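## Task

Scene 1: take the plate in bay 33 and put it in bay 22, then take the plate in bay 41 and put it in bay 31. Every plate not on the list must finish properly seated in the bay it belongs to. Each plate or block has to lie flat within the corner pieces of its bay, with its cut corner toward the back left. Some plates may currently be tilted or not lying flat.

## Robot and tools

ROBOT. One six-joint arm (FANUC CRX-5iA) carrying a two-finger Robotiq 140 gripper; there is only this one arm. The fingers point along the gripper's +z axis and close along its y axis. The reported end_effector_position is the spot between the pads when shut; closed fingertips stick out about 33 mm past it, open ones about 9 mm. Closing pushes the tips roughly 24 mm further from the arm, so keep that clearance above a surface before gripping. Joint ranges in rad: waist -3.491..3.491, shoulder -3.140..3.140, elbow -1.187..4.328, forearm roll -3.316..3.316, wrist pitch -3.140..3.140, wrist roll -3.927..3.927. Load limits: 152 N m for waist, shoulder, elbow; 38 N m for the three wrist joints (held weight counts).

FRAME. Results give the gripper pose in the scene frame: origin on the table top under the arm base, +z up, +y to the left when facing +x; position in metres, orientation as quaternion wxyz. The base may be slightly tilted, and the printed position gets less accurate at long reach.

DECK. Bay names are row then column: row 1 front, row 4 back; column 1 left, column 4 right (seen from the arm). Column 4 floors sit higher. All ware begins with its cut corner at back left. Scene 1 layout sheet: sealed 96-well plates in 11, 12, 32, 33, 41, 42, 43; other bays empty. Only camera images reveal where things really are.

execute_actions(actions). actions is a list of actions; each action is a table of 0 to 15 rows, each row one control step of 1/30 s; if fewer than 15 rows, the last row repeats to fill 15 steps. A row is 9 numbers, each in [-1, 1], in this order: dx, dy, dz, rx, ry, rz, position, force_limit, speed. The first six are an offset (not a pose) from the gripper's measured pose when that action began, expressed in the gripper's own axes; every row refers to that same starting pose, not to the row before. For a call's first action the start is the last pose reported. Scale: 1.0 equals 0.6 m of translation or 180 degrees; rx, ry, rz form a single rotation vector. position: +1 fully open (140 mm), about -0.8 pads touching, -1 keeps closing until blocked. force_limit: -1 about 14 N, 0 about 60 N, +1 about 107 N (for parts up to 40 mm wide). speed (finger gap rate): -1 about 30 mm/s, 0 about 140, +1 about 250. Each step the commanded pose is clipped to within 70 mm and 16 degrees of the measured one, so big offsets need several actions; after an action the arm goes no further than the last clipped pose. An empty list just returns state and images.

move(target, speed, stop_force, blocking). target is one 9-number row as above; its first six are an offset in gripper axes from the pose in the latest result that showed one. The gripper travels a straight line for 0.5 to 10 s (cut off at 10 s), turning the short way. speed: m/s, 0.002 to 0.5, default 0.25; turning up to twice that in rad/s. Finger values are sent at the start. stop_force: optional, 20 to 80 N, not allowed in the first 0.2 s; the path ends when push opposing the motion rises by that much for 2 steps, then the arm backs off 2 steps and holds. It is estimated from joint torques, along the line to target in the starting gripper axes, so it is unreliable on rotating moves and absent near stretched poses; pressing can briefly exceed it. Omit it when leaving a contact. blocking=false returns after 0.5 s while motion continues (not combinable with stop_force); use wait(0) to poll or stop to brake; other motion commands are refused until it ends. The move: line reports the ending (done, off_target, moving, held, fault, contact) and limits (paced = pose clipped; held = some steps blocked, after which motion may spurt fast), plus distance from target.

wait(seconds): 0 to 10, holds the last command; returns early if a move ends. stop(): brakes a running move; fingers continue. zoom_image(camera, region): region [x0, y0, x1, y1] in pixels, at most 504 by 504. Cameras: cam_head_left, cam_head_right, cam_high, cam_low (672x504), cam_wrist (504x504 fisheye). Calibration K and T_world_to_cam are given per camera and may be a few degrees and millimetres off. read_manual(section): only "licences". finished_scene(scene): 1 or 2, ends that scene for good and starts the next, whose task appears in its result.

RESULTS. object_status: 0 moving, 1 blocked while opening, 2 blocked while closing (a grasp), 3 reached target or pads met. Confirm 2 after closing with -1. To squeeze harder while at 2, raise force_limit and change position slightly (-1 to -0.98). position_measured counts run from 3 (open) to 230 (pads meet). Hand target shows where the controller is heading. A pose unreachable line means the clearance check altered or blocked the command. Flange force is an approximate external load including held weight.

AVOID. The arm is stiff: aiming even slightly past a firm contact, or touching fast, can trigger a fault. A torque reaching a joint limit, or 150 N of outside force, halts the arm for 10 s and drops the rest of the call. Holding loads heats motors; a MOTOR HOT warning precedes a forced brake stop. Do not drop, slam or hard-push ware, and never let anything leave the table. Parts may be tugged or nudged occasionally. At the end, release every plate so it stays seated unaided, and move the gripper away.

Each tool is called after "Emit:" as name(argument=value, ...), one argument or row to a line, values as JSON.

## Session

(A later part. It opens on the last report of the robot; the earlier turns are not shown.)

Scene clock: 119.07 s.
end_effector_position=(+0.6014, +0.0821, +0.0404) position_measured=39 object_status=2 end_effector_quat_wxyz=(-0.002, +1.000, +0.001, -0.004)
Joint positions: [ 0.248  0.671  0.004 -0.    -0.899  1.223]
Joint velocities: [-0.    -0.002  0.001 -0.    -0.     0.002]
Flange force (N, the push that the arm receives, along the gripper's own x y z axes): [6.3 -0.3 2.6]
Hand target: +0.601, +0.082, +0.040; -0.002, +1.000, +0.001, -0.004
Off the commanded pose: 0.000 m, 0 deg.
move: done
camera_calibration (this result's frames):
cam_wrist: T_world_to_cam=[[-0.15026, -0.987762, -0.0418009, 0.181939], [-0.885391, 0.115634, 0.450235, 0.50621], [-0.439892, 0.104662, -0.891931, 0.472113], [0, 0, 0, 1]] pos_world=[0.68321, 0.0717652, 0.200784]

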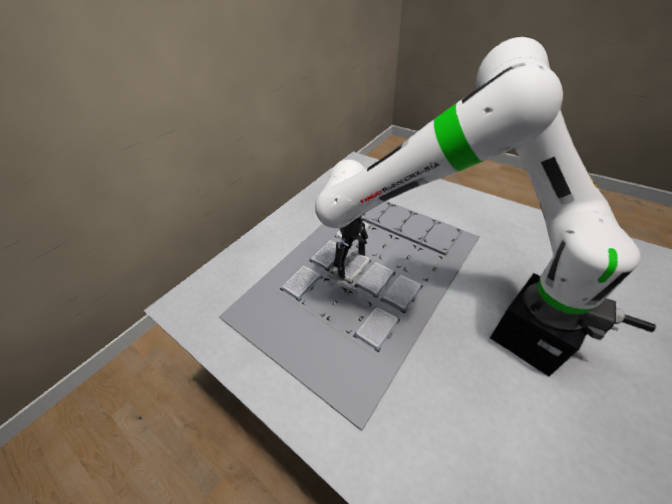

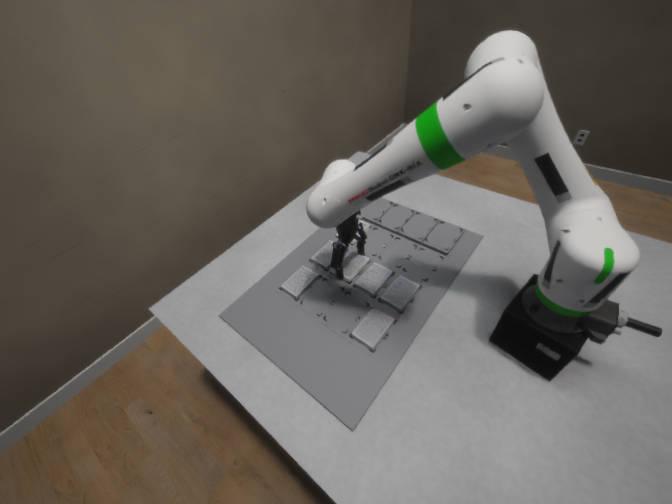

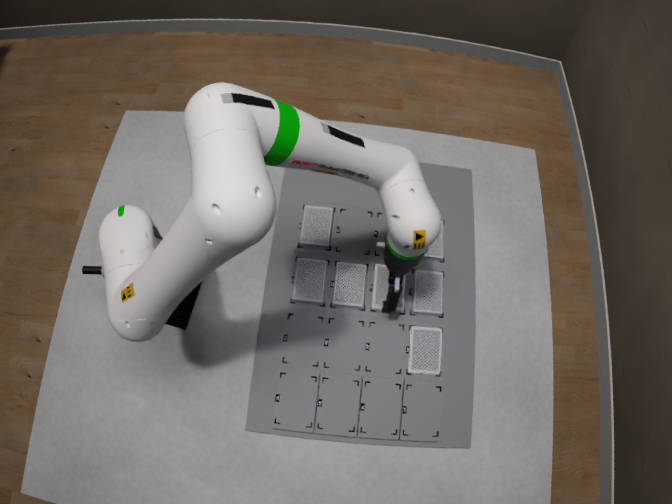

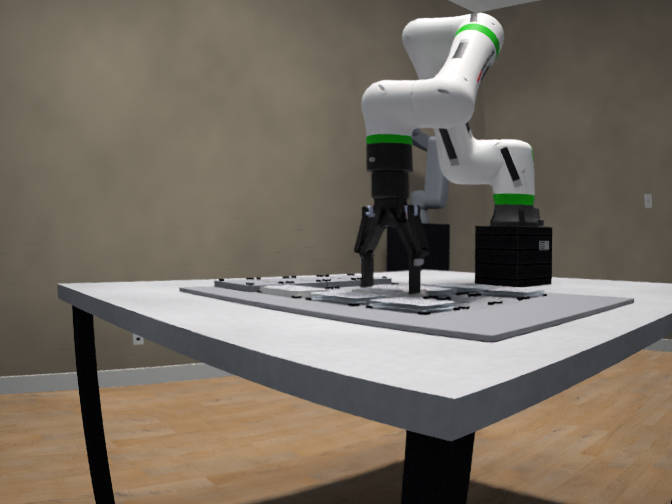

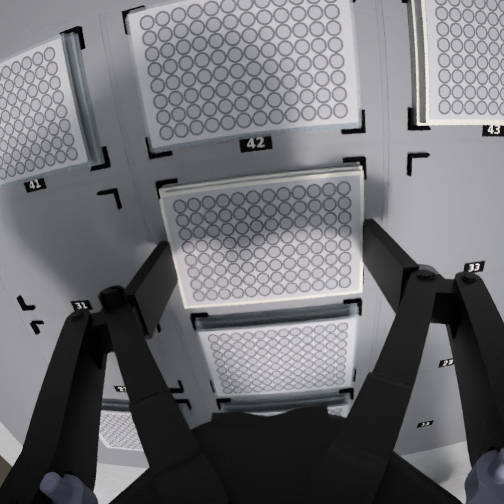

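Emit:
move(
  target=[0.001,0.0005,0,0,0,-0.003,-1,-0.4,-1],
  speed=0.01,
)

Emit:
move(
  target=[0,0,0.015,0,0,0,-1,-0.4,-1],
  speed=0.003,
  stop_force=20,
)

Emit:
move(
  target=[0,0,0,0,0,0,1,-0.4,-0.8],
)

Emit:
move(
  target=[-0.15,0,-0.03,0,0,0,1,-0.4,-0.5],
  speed=0.1,
)

Scene clock: 126.60 s.
end_effector_position=(+0.6020, +0.0818, +0.0404) position_measured=39 object_status=2 end_effector_quat_wxyz=(-0.002, +1.000, +0.006, -0.004)
Joint positions: [ 0.248  0.672  0.006 -0.    -0.9    1.233]
Joint velocities: [-0.001  0.    -0.    -0.002 -0.     0.002]
Flange force (N, the push that the arm receives, along the gripper's own x y z axes): [4.0 -0.9 3.5]
Hand target: +0.602, +0.082, +0.040; -0.002, +1.000, +0.006, -0.004
Off the commanded pose: 0.000 m, 0 deg.
move: done
camera_calibration (this result's frames):
cam_wrist: T_world_to_cam=[[-0.141006, -0.989123, -0.0418701, 0.176342], [-0.886451, 0.107311, 0.45021, 0.508073], [-0.44082, 0.100598, -0.891941, 0.473277], [0, 0, 0, 1]] pos_world=[0.683877, 0.0722909, 0.200779]

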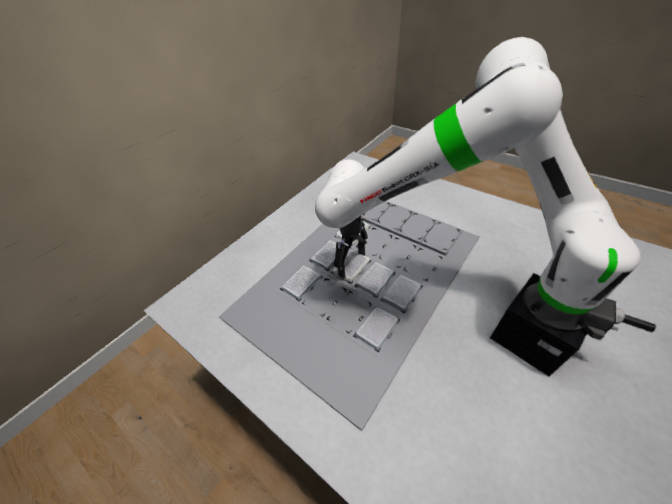

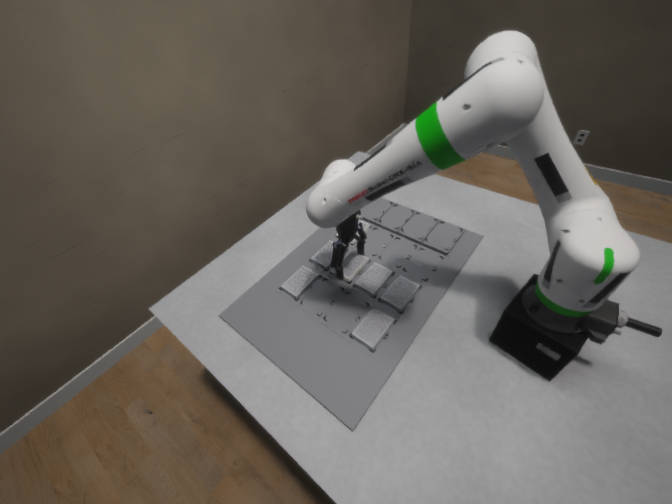

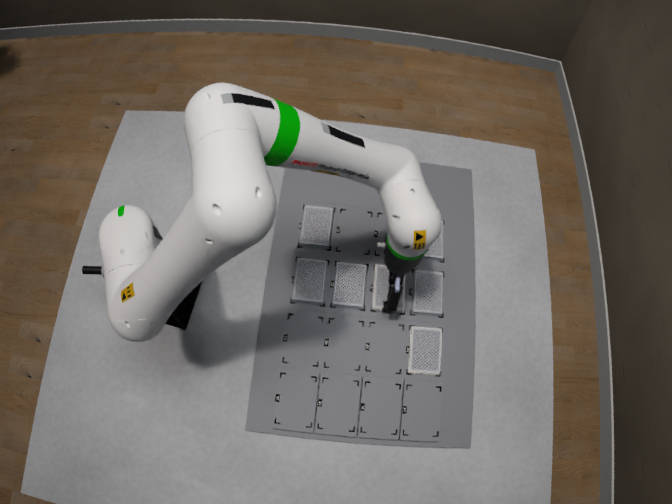

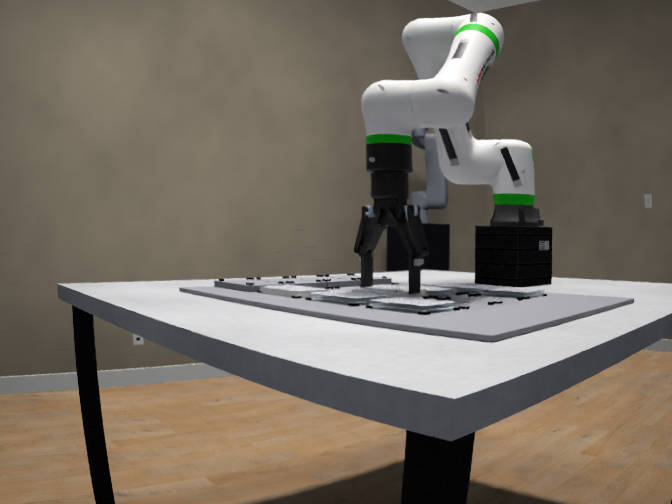

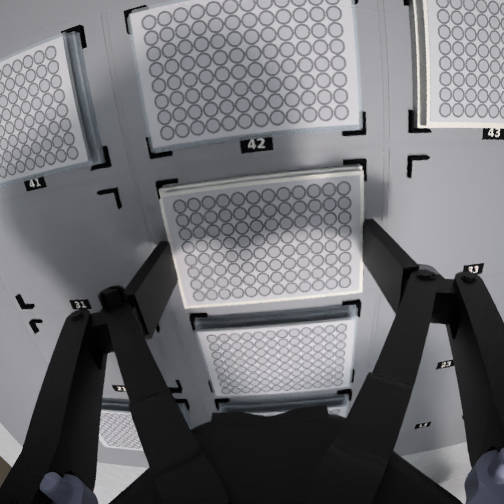

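Scene clock: 128.47 s.
end_effector_position=(+0.6019, +0.0818, +0.0359) position_measured=39 object_status=2 end_effector_quat_wxyz=(-0.002, +1.000, +0.006, -0.004)
Joint positions: [ 0.248  0.679  0.005 -0.    -0.892  1.233]
Joint velocities: [ 0.    -0.002 -0.003 -0.001 -0.003 -0.002]
Flange force (N, the push that the arm receives, along the gripper's own x y z axes): [-0.2 2.5 -23.8]
Hand target: +0.602, +0.082, +0.036; -0.002, +1.000, +0.006, -0.004
Off the commanded pose: 0.004 m, 0 deg.
move: contact
camera_calibration (this result's frames):
cam_wrist: T_world_to_cam=[[-0.141026, -0.989119, -0.0418929, 0.17616], [-0.886485, 0.107327, 0.450139, 0.510119], [-0.440744, 0.100619, -0.891976, 0.469186], [0, 0, 0, 1]] pos_world=[0.683847, 0.0722846, 0.196258]

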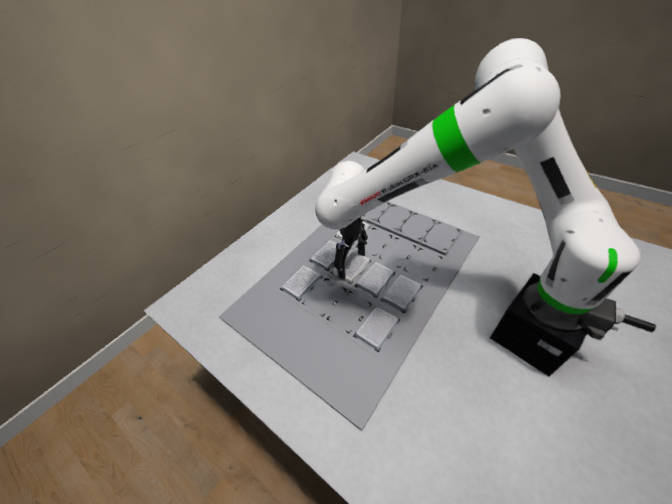

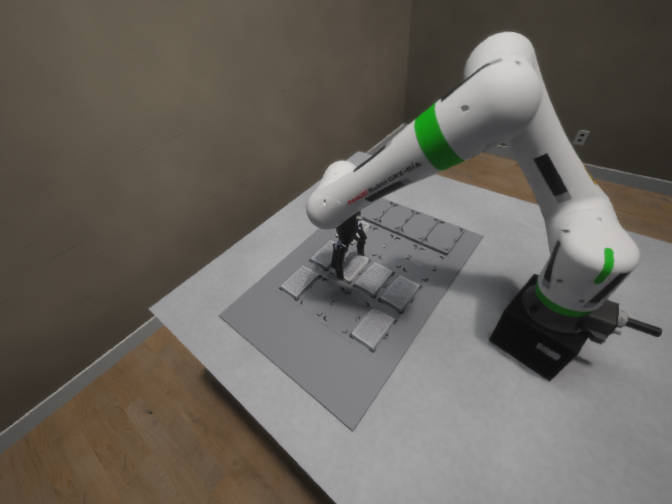

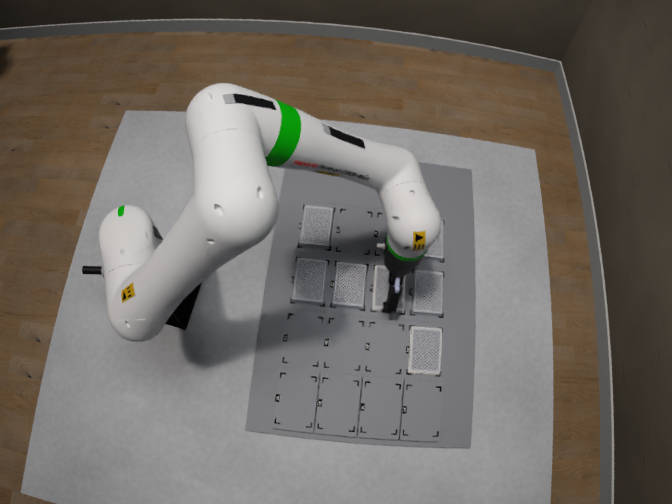

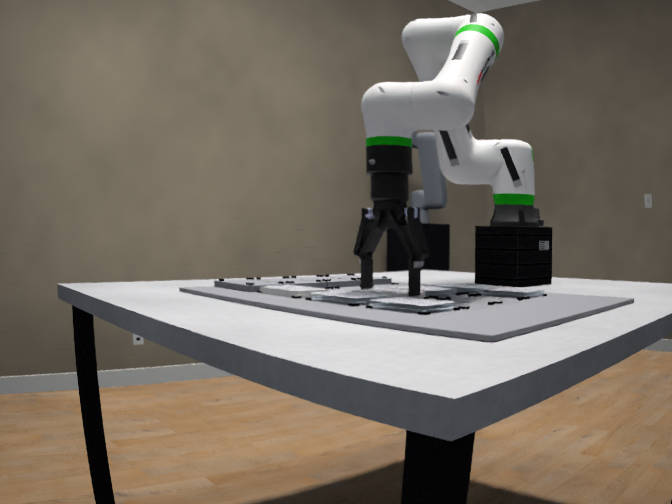

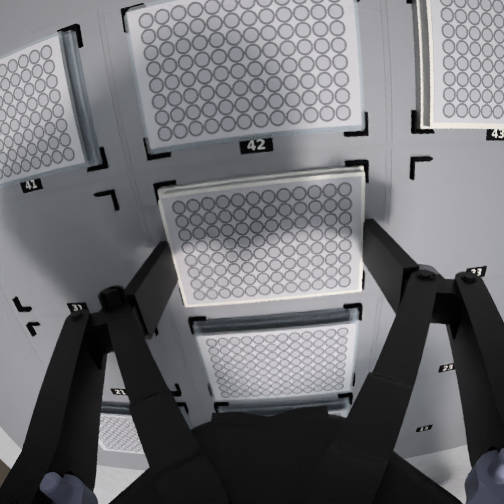

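Scene clock: 129.13 s.
end_effector_position=(+0.6019, +0.0818, +0.0359) position_measured=3 object_status=3 end_effector_quat_wxyz=(-0.002, +1.000, +0.006, -0.004)
Joint positions: [ 0.248  0.679  0.005 -0.    -0.892  1.233]
Joint velocities: [ 0.    -0.001 -0.    -0.001 -0.001  0.   ]
Flange force (N, the push that the arm receives, along the gripper's own x y z axes): [7.0 -0.7 2.3]
Hand target: +0.602, +0.082, +0.036; -0.002, +1.000, +0.006, -0.004
Off the commanded pose: 0.000 m, 0 deg.
move: done
camera_calibration (this result's frames):
cam_wrist: T_world_to_cam=[[-0.141029, -0.989121, -0.0418498, 0.176138], [-0.886447, 0.107341, 0.450212, 0.510074], [-0.440821, 0.10059, -0.891941, 0.46918], [0, 0, 0, 1]] pos_world=[0.683819, 0.0722746, 0.196211]

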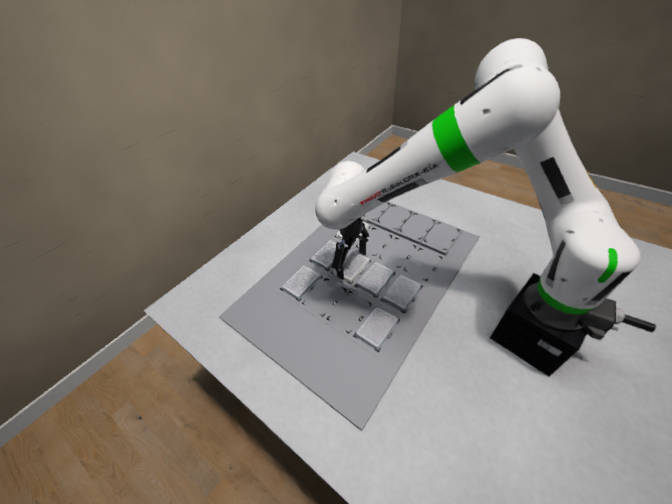

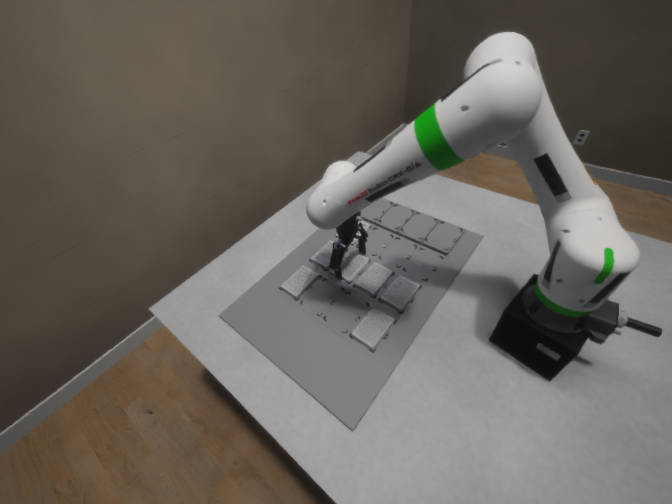

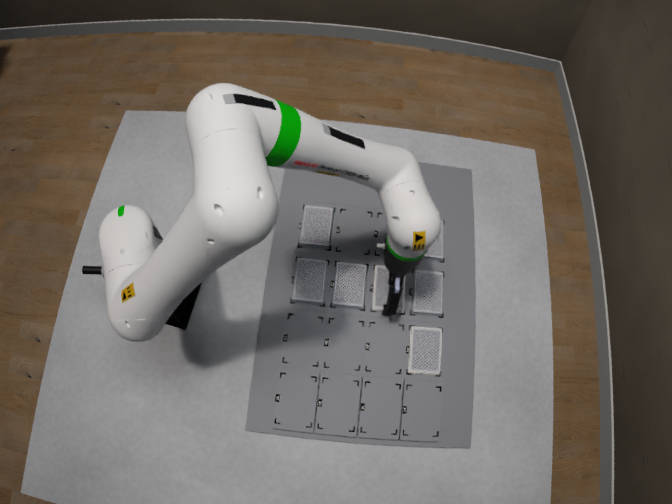

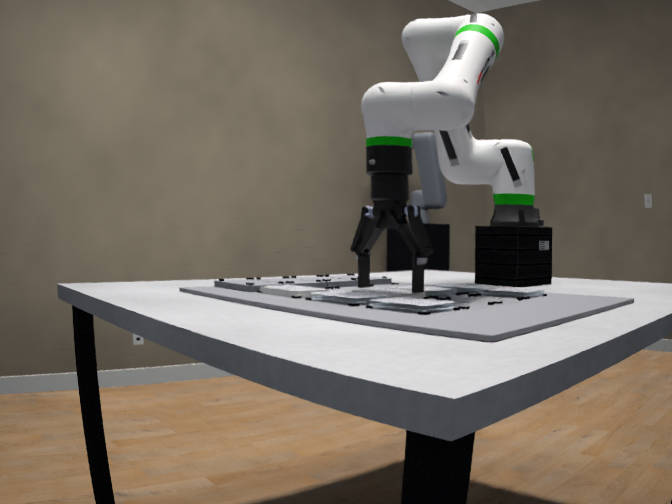

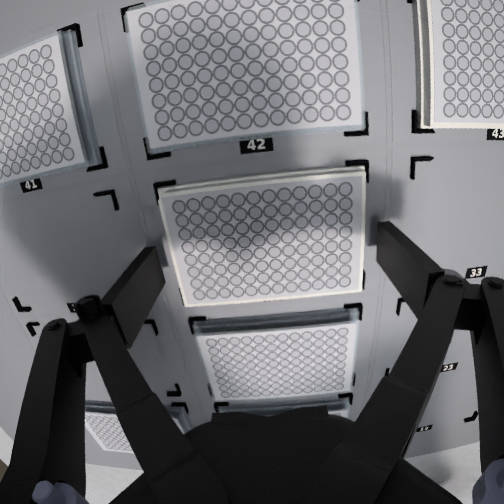

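Scene clock: 130.47 s.
end_effector_position=(+0.5122, +0.0811, +0.0549) position_measured=3 object_status=3 end_effector_quat_wxyz=(-0.002, +1.000, +0.005, -0.004)
Joint positions: [ 0.307  0.48  -0.277 -0.    -0.809  1.173]
Joint velocities: [ 0.001 -0.002 -0.006  0.002  0.001 -0.002]
Flange force (N, the push that the arm receives, along the gripper's own x y z axes): [2.8 0.3 2.4]
Hand target: +0.512, +0.081, +0.055; -0.002, +1.000, +0.005, -0.004
Off the commanded pose: 0.000 m, 0 deg.
move: done
camera_calibration (this result's frames):
cam_wrist: T_world_to_cam=[[-0.141109, -0.989104, -0.0419791, 0.163638], [-0.886365, 0.107338, 0.450372, 0.422038], [-0.440959, 0.10076, -0.891854, 0.446715], [0, 0, 0, 1]] pos_world=[0.594153, 0.0715431, 0.2152]

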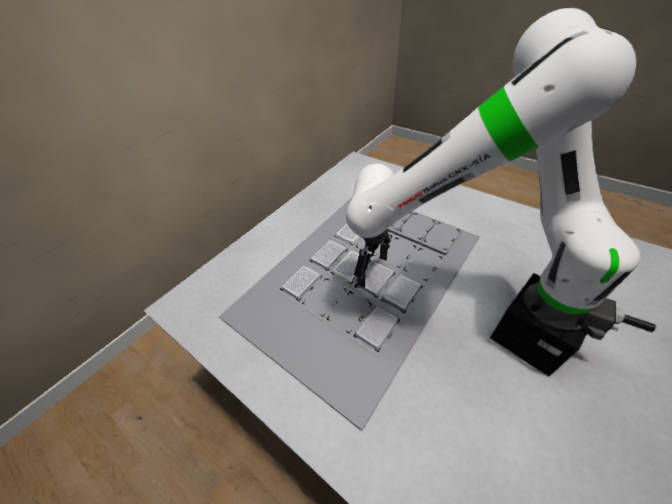

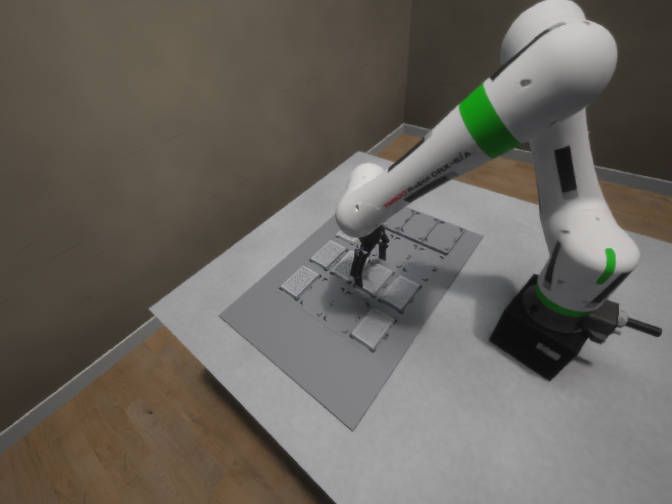

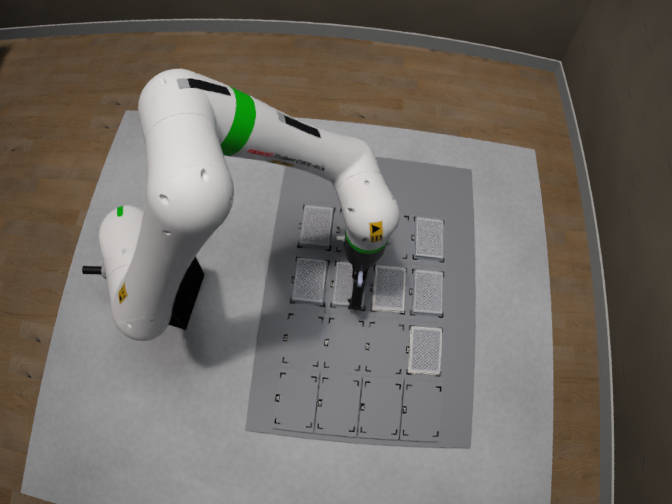

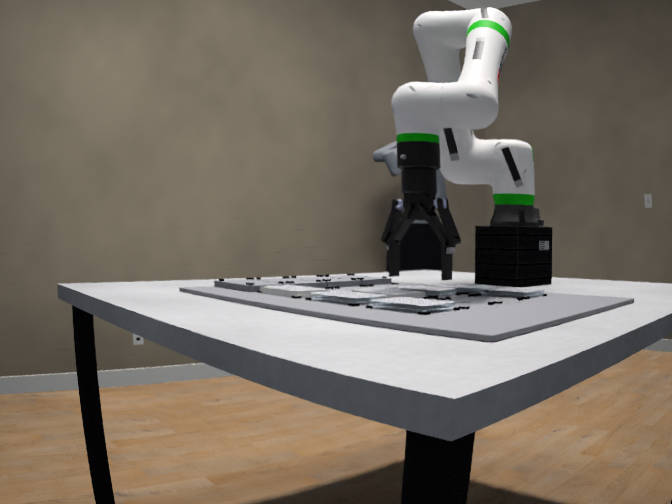

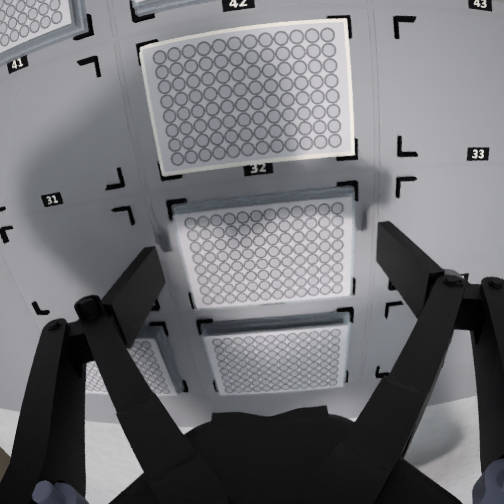

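Emit:
move(
  target=[0.3313,-0.2713,0.012,0,0,0,1,-0.4,-0.5],
  speed=0.2,
)

Emit:
move(
  target=[0,0,0.019,0,0,0,1,-0.4,-0.5],
  speed=0.015,
  stop_force=20,
)

Scene clock: 139.13 s.
end_effector_position=(+0.7091, +0.2459, +0.0456) position_measured=3 object_status=3 end_effector_quat_wxyz=(-0.002, +1.000, +0.006, -0.004)
Joint positions: [ 0.405  0.986  0.592 -0.    -1.172  1.076]
Joint velocities: [-0.004  0.01   0.014 -0.002 -0.011  0.   ]
Flange force (N, the push that the arm receives, along the gripper's own x y z axes): [12.9 -1.9 2.3]
Hand target: +0.709, +0.246, +0.046; -0.002, +1.000, +0.006, -0.004
Off the commanded pose: 0.001 m, 0 deg.
move: done
camera_calibration (this result's frames):
cam_wrist: T_world_to_cam=[[-0.140412, -0.989179, -0.0425416, 0.353564], [-0.886475, 0.106465, 0.450364, 0.58335], [-0.440961, 0.100949, -0.891831, 0.508628], [0, 0, 0, 1]] pos_world=[0.791055, 0.236286, 0.205932]

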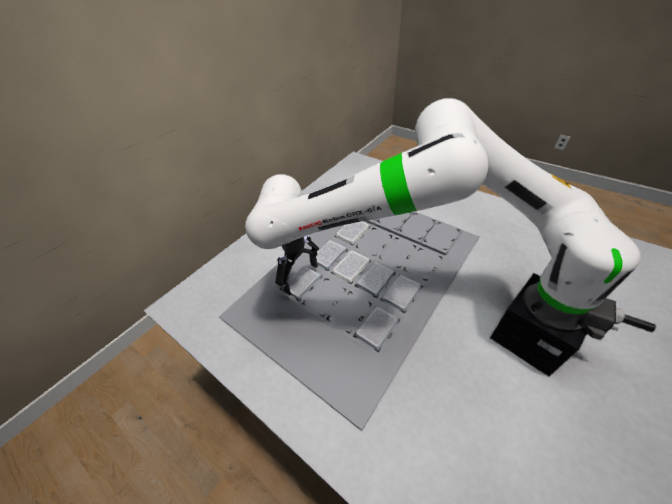

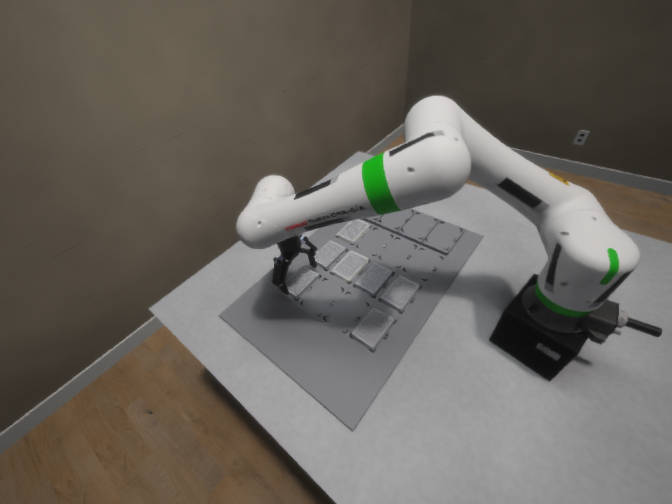

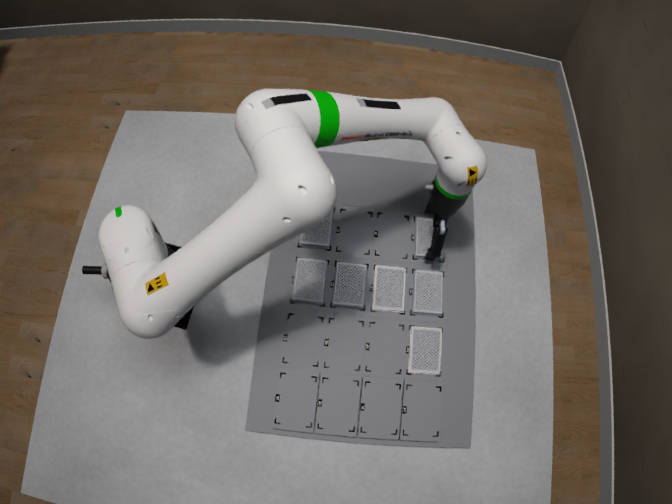

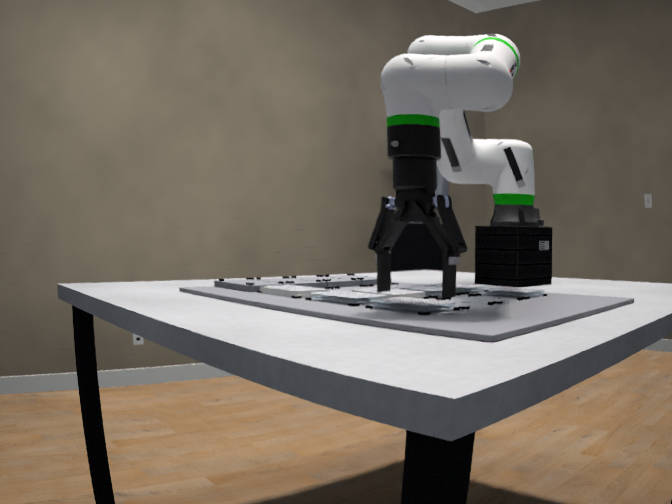

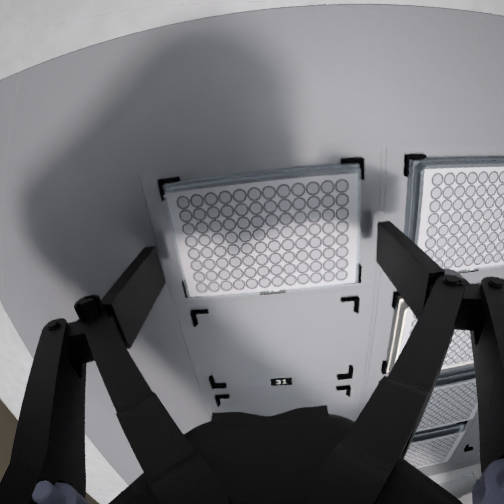

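Scene clock: 140.10 s.
end_effector_position=(+0.7090, +0.2458, +0.0343) position_measured=3 object_status=3 end_effector_quat_wxyz=(-0.002, +1.000, +0.006, -0.004)
Joint positions: [ 0.405  0.999  0.587 -0.    -1.155  1.076]
Joint velocities: [-0.     0.001 -0.001  0.     0.002  0.002]
Flange force (N, the push that the arm receives, along the gripper's own x y z axes): [8.9 -2.3 1.4]
Hand target: +0.709, +0.246, +0.034; -0.002, +1.000, +0.006, -0.004
Off the commanded pose: 0.000 m, 0 deg.
move: done
camera_calibration (this result's frames):
cam_wrist: T_world_to_cam=[[-0.140489, -0.989167, -0.0425672, 0.35309], [-0.886461, 0.106521, 0.450377, 0.588305], [-0.440964, 0.101007, -0.891823, 0.498526], [0, 0, 0, 1]] pos_world=[0.790947, 0.236244, 0.194668]

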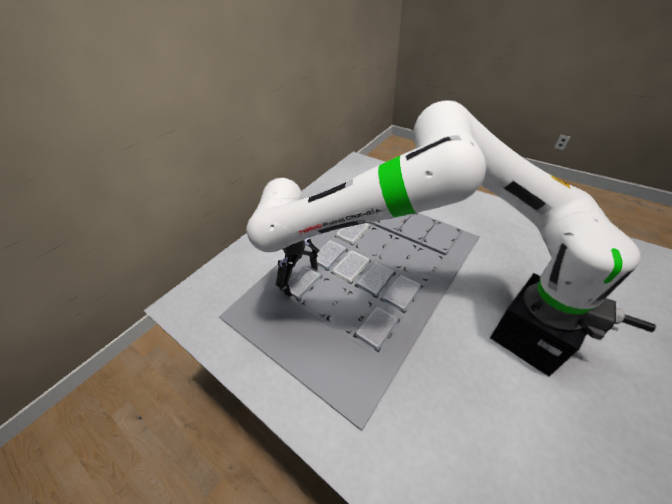

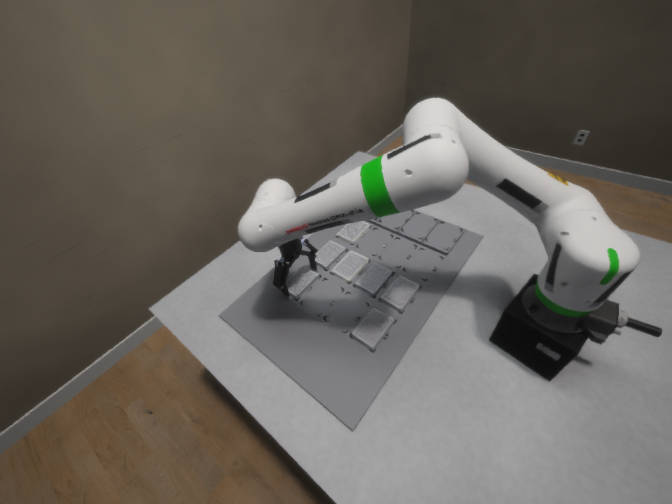

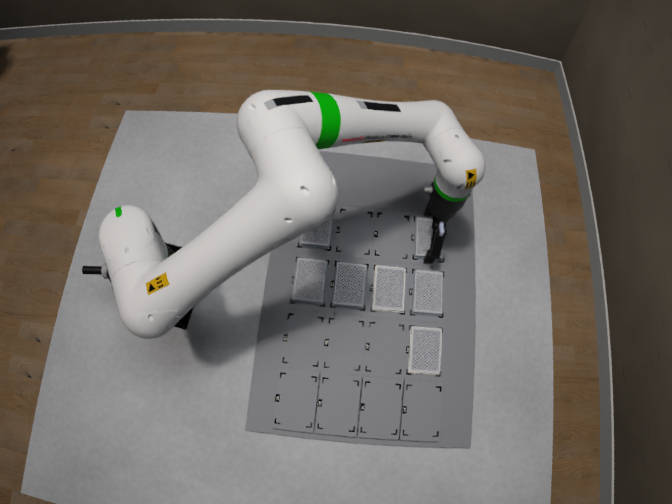

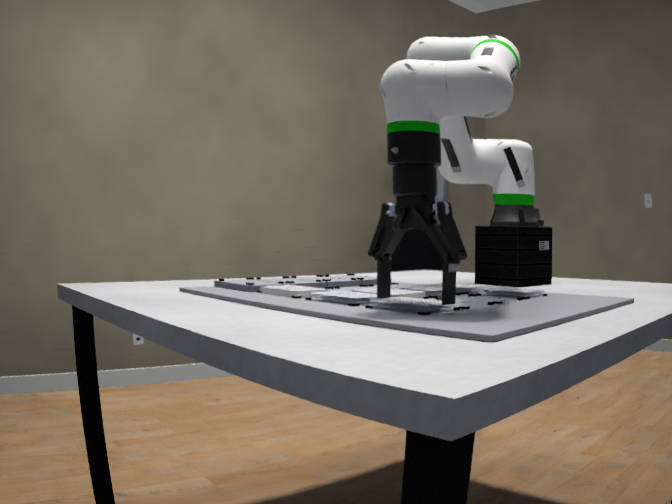

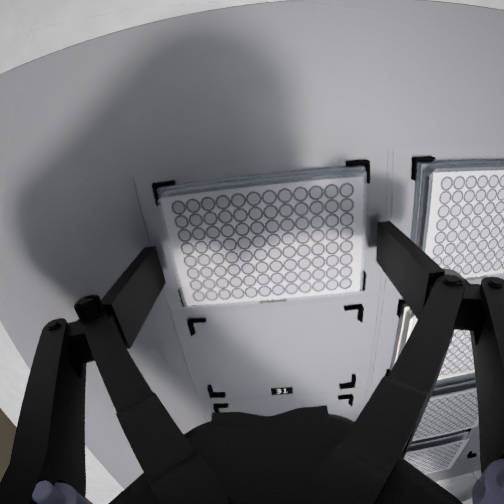

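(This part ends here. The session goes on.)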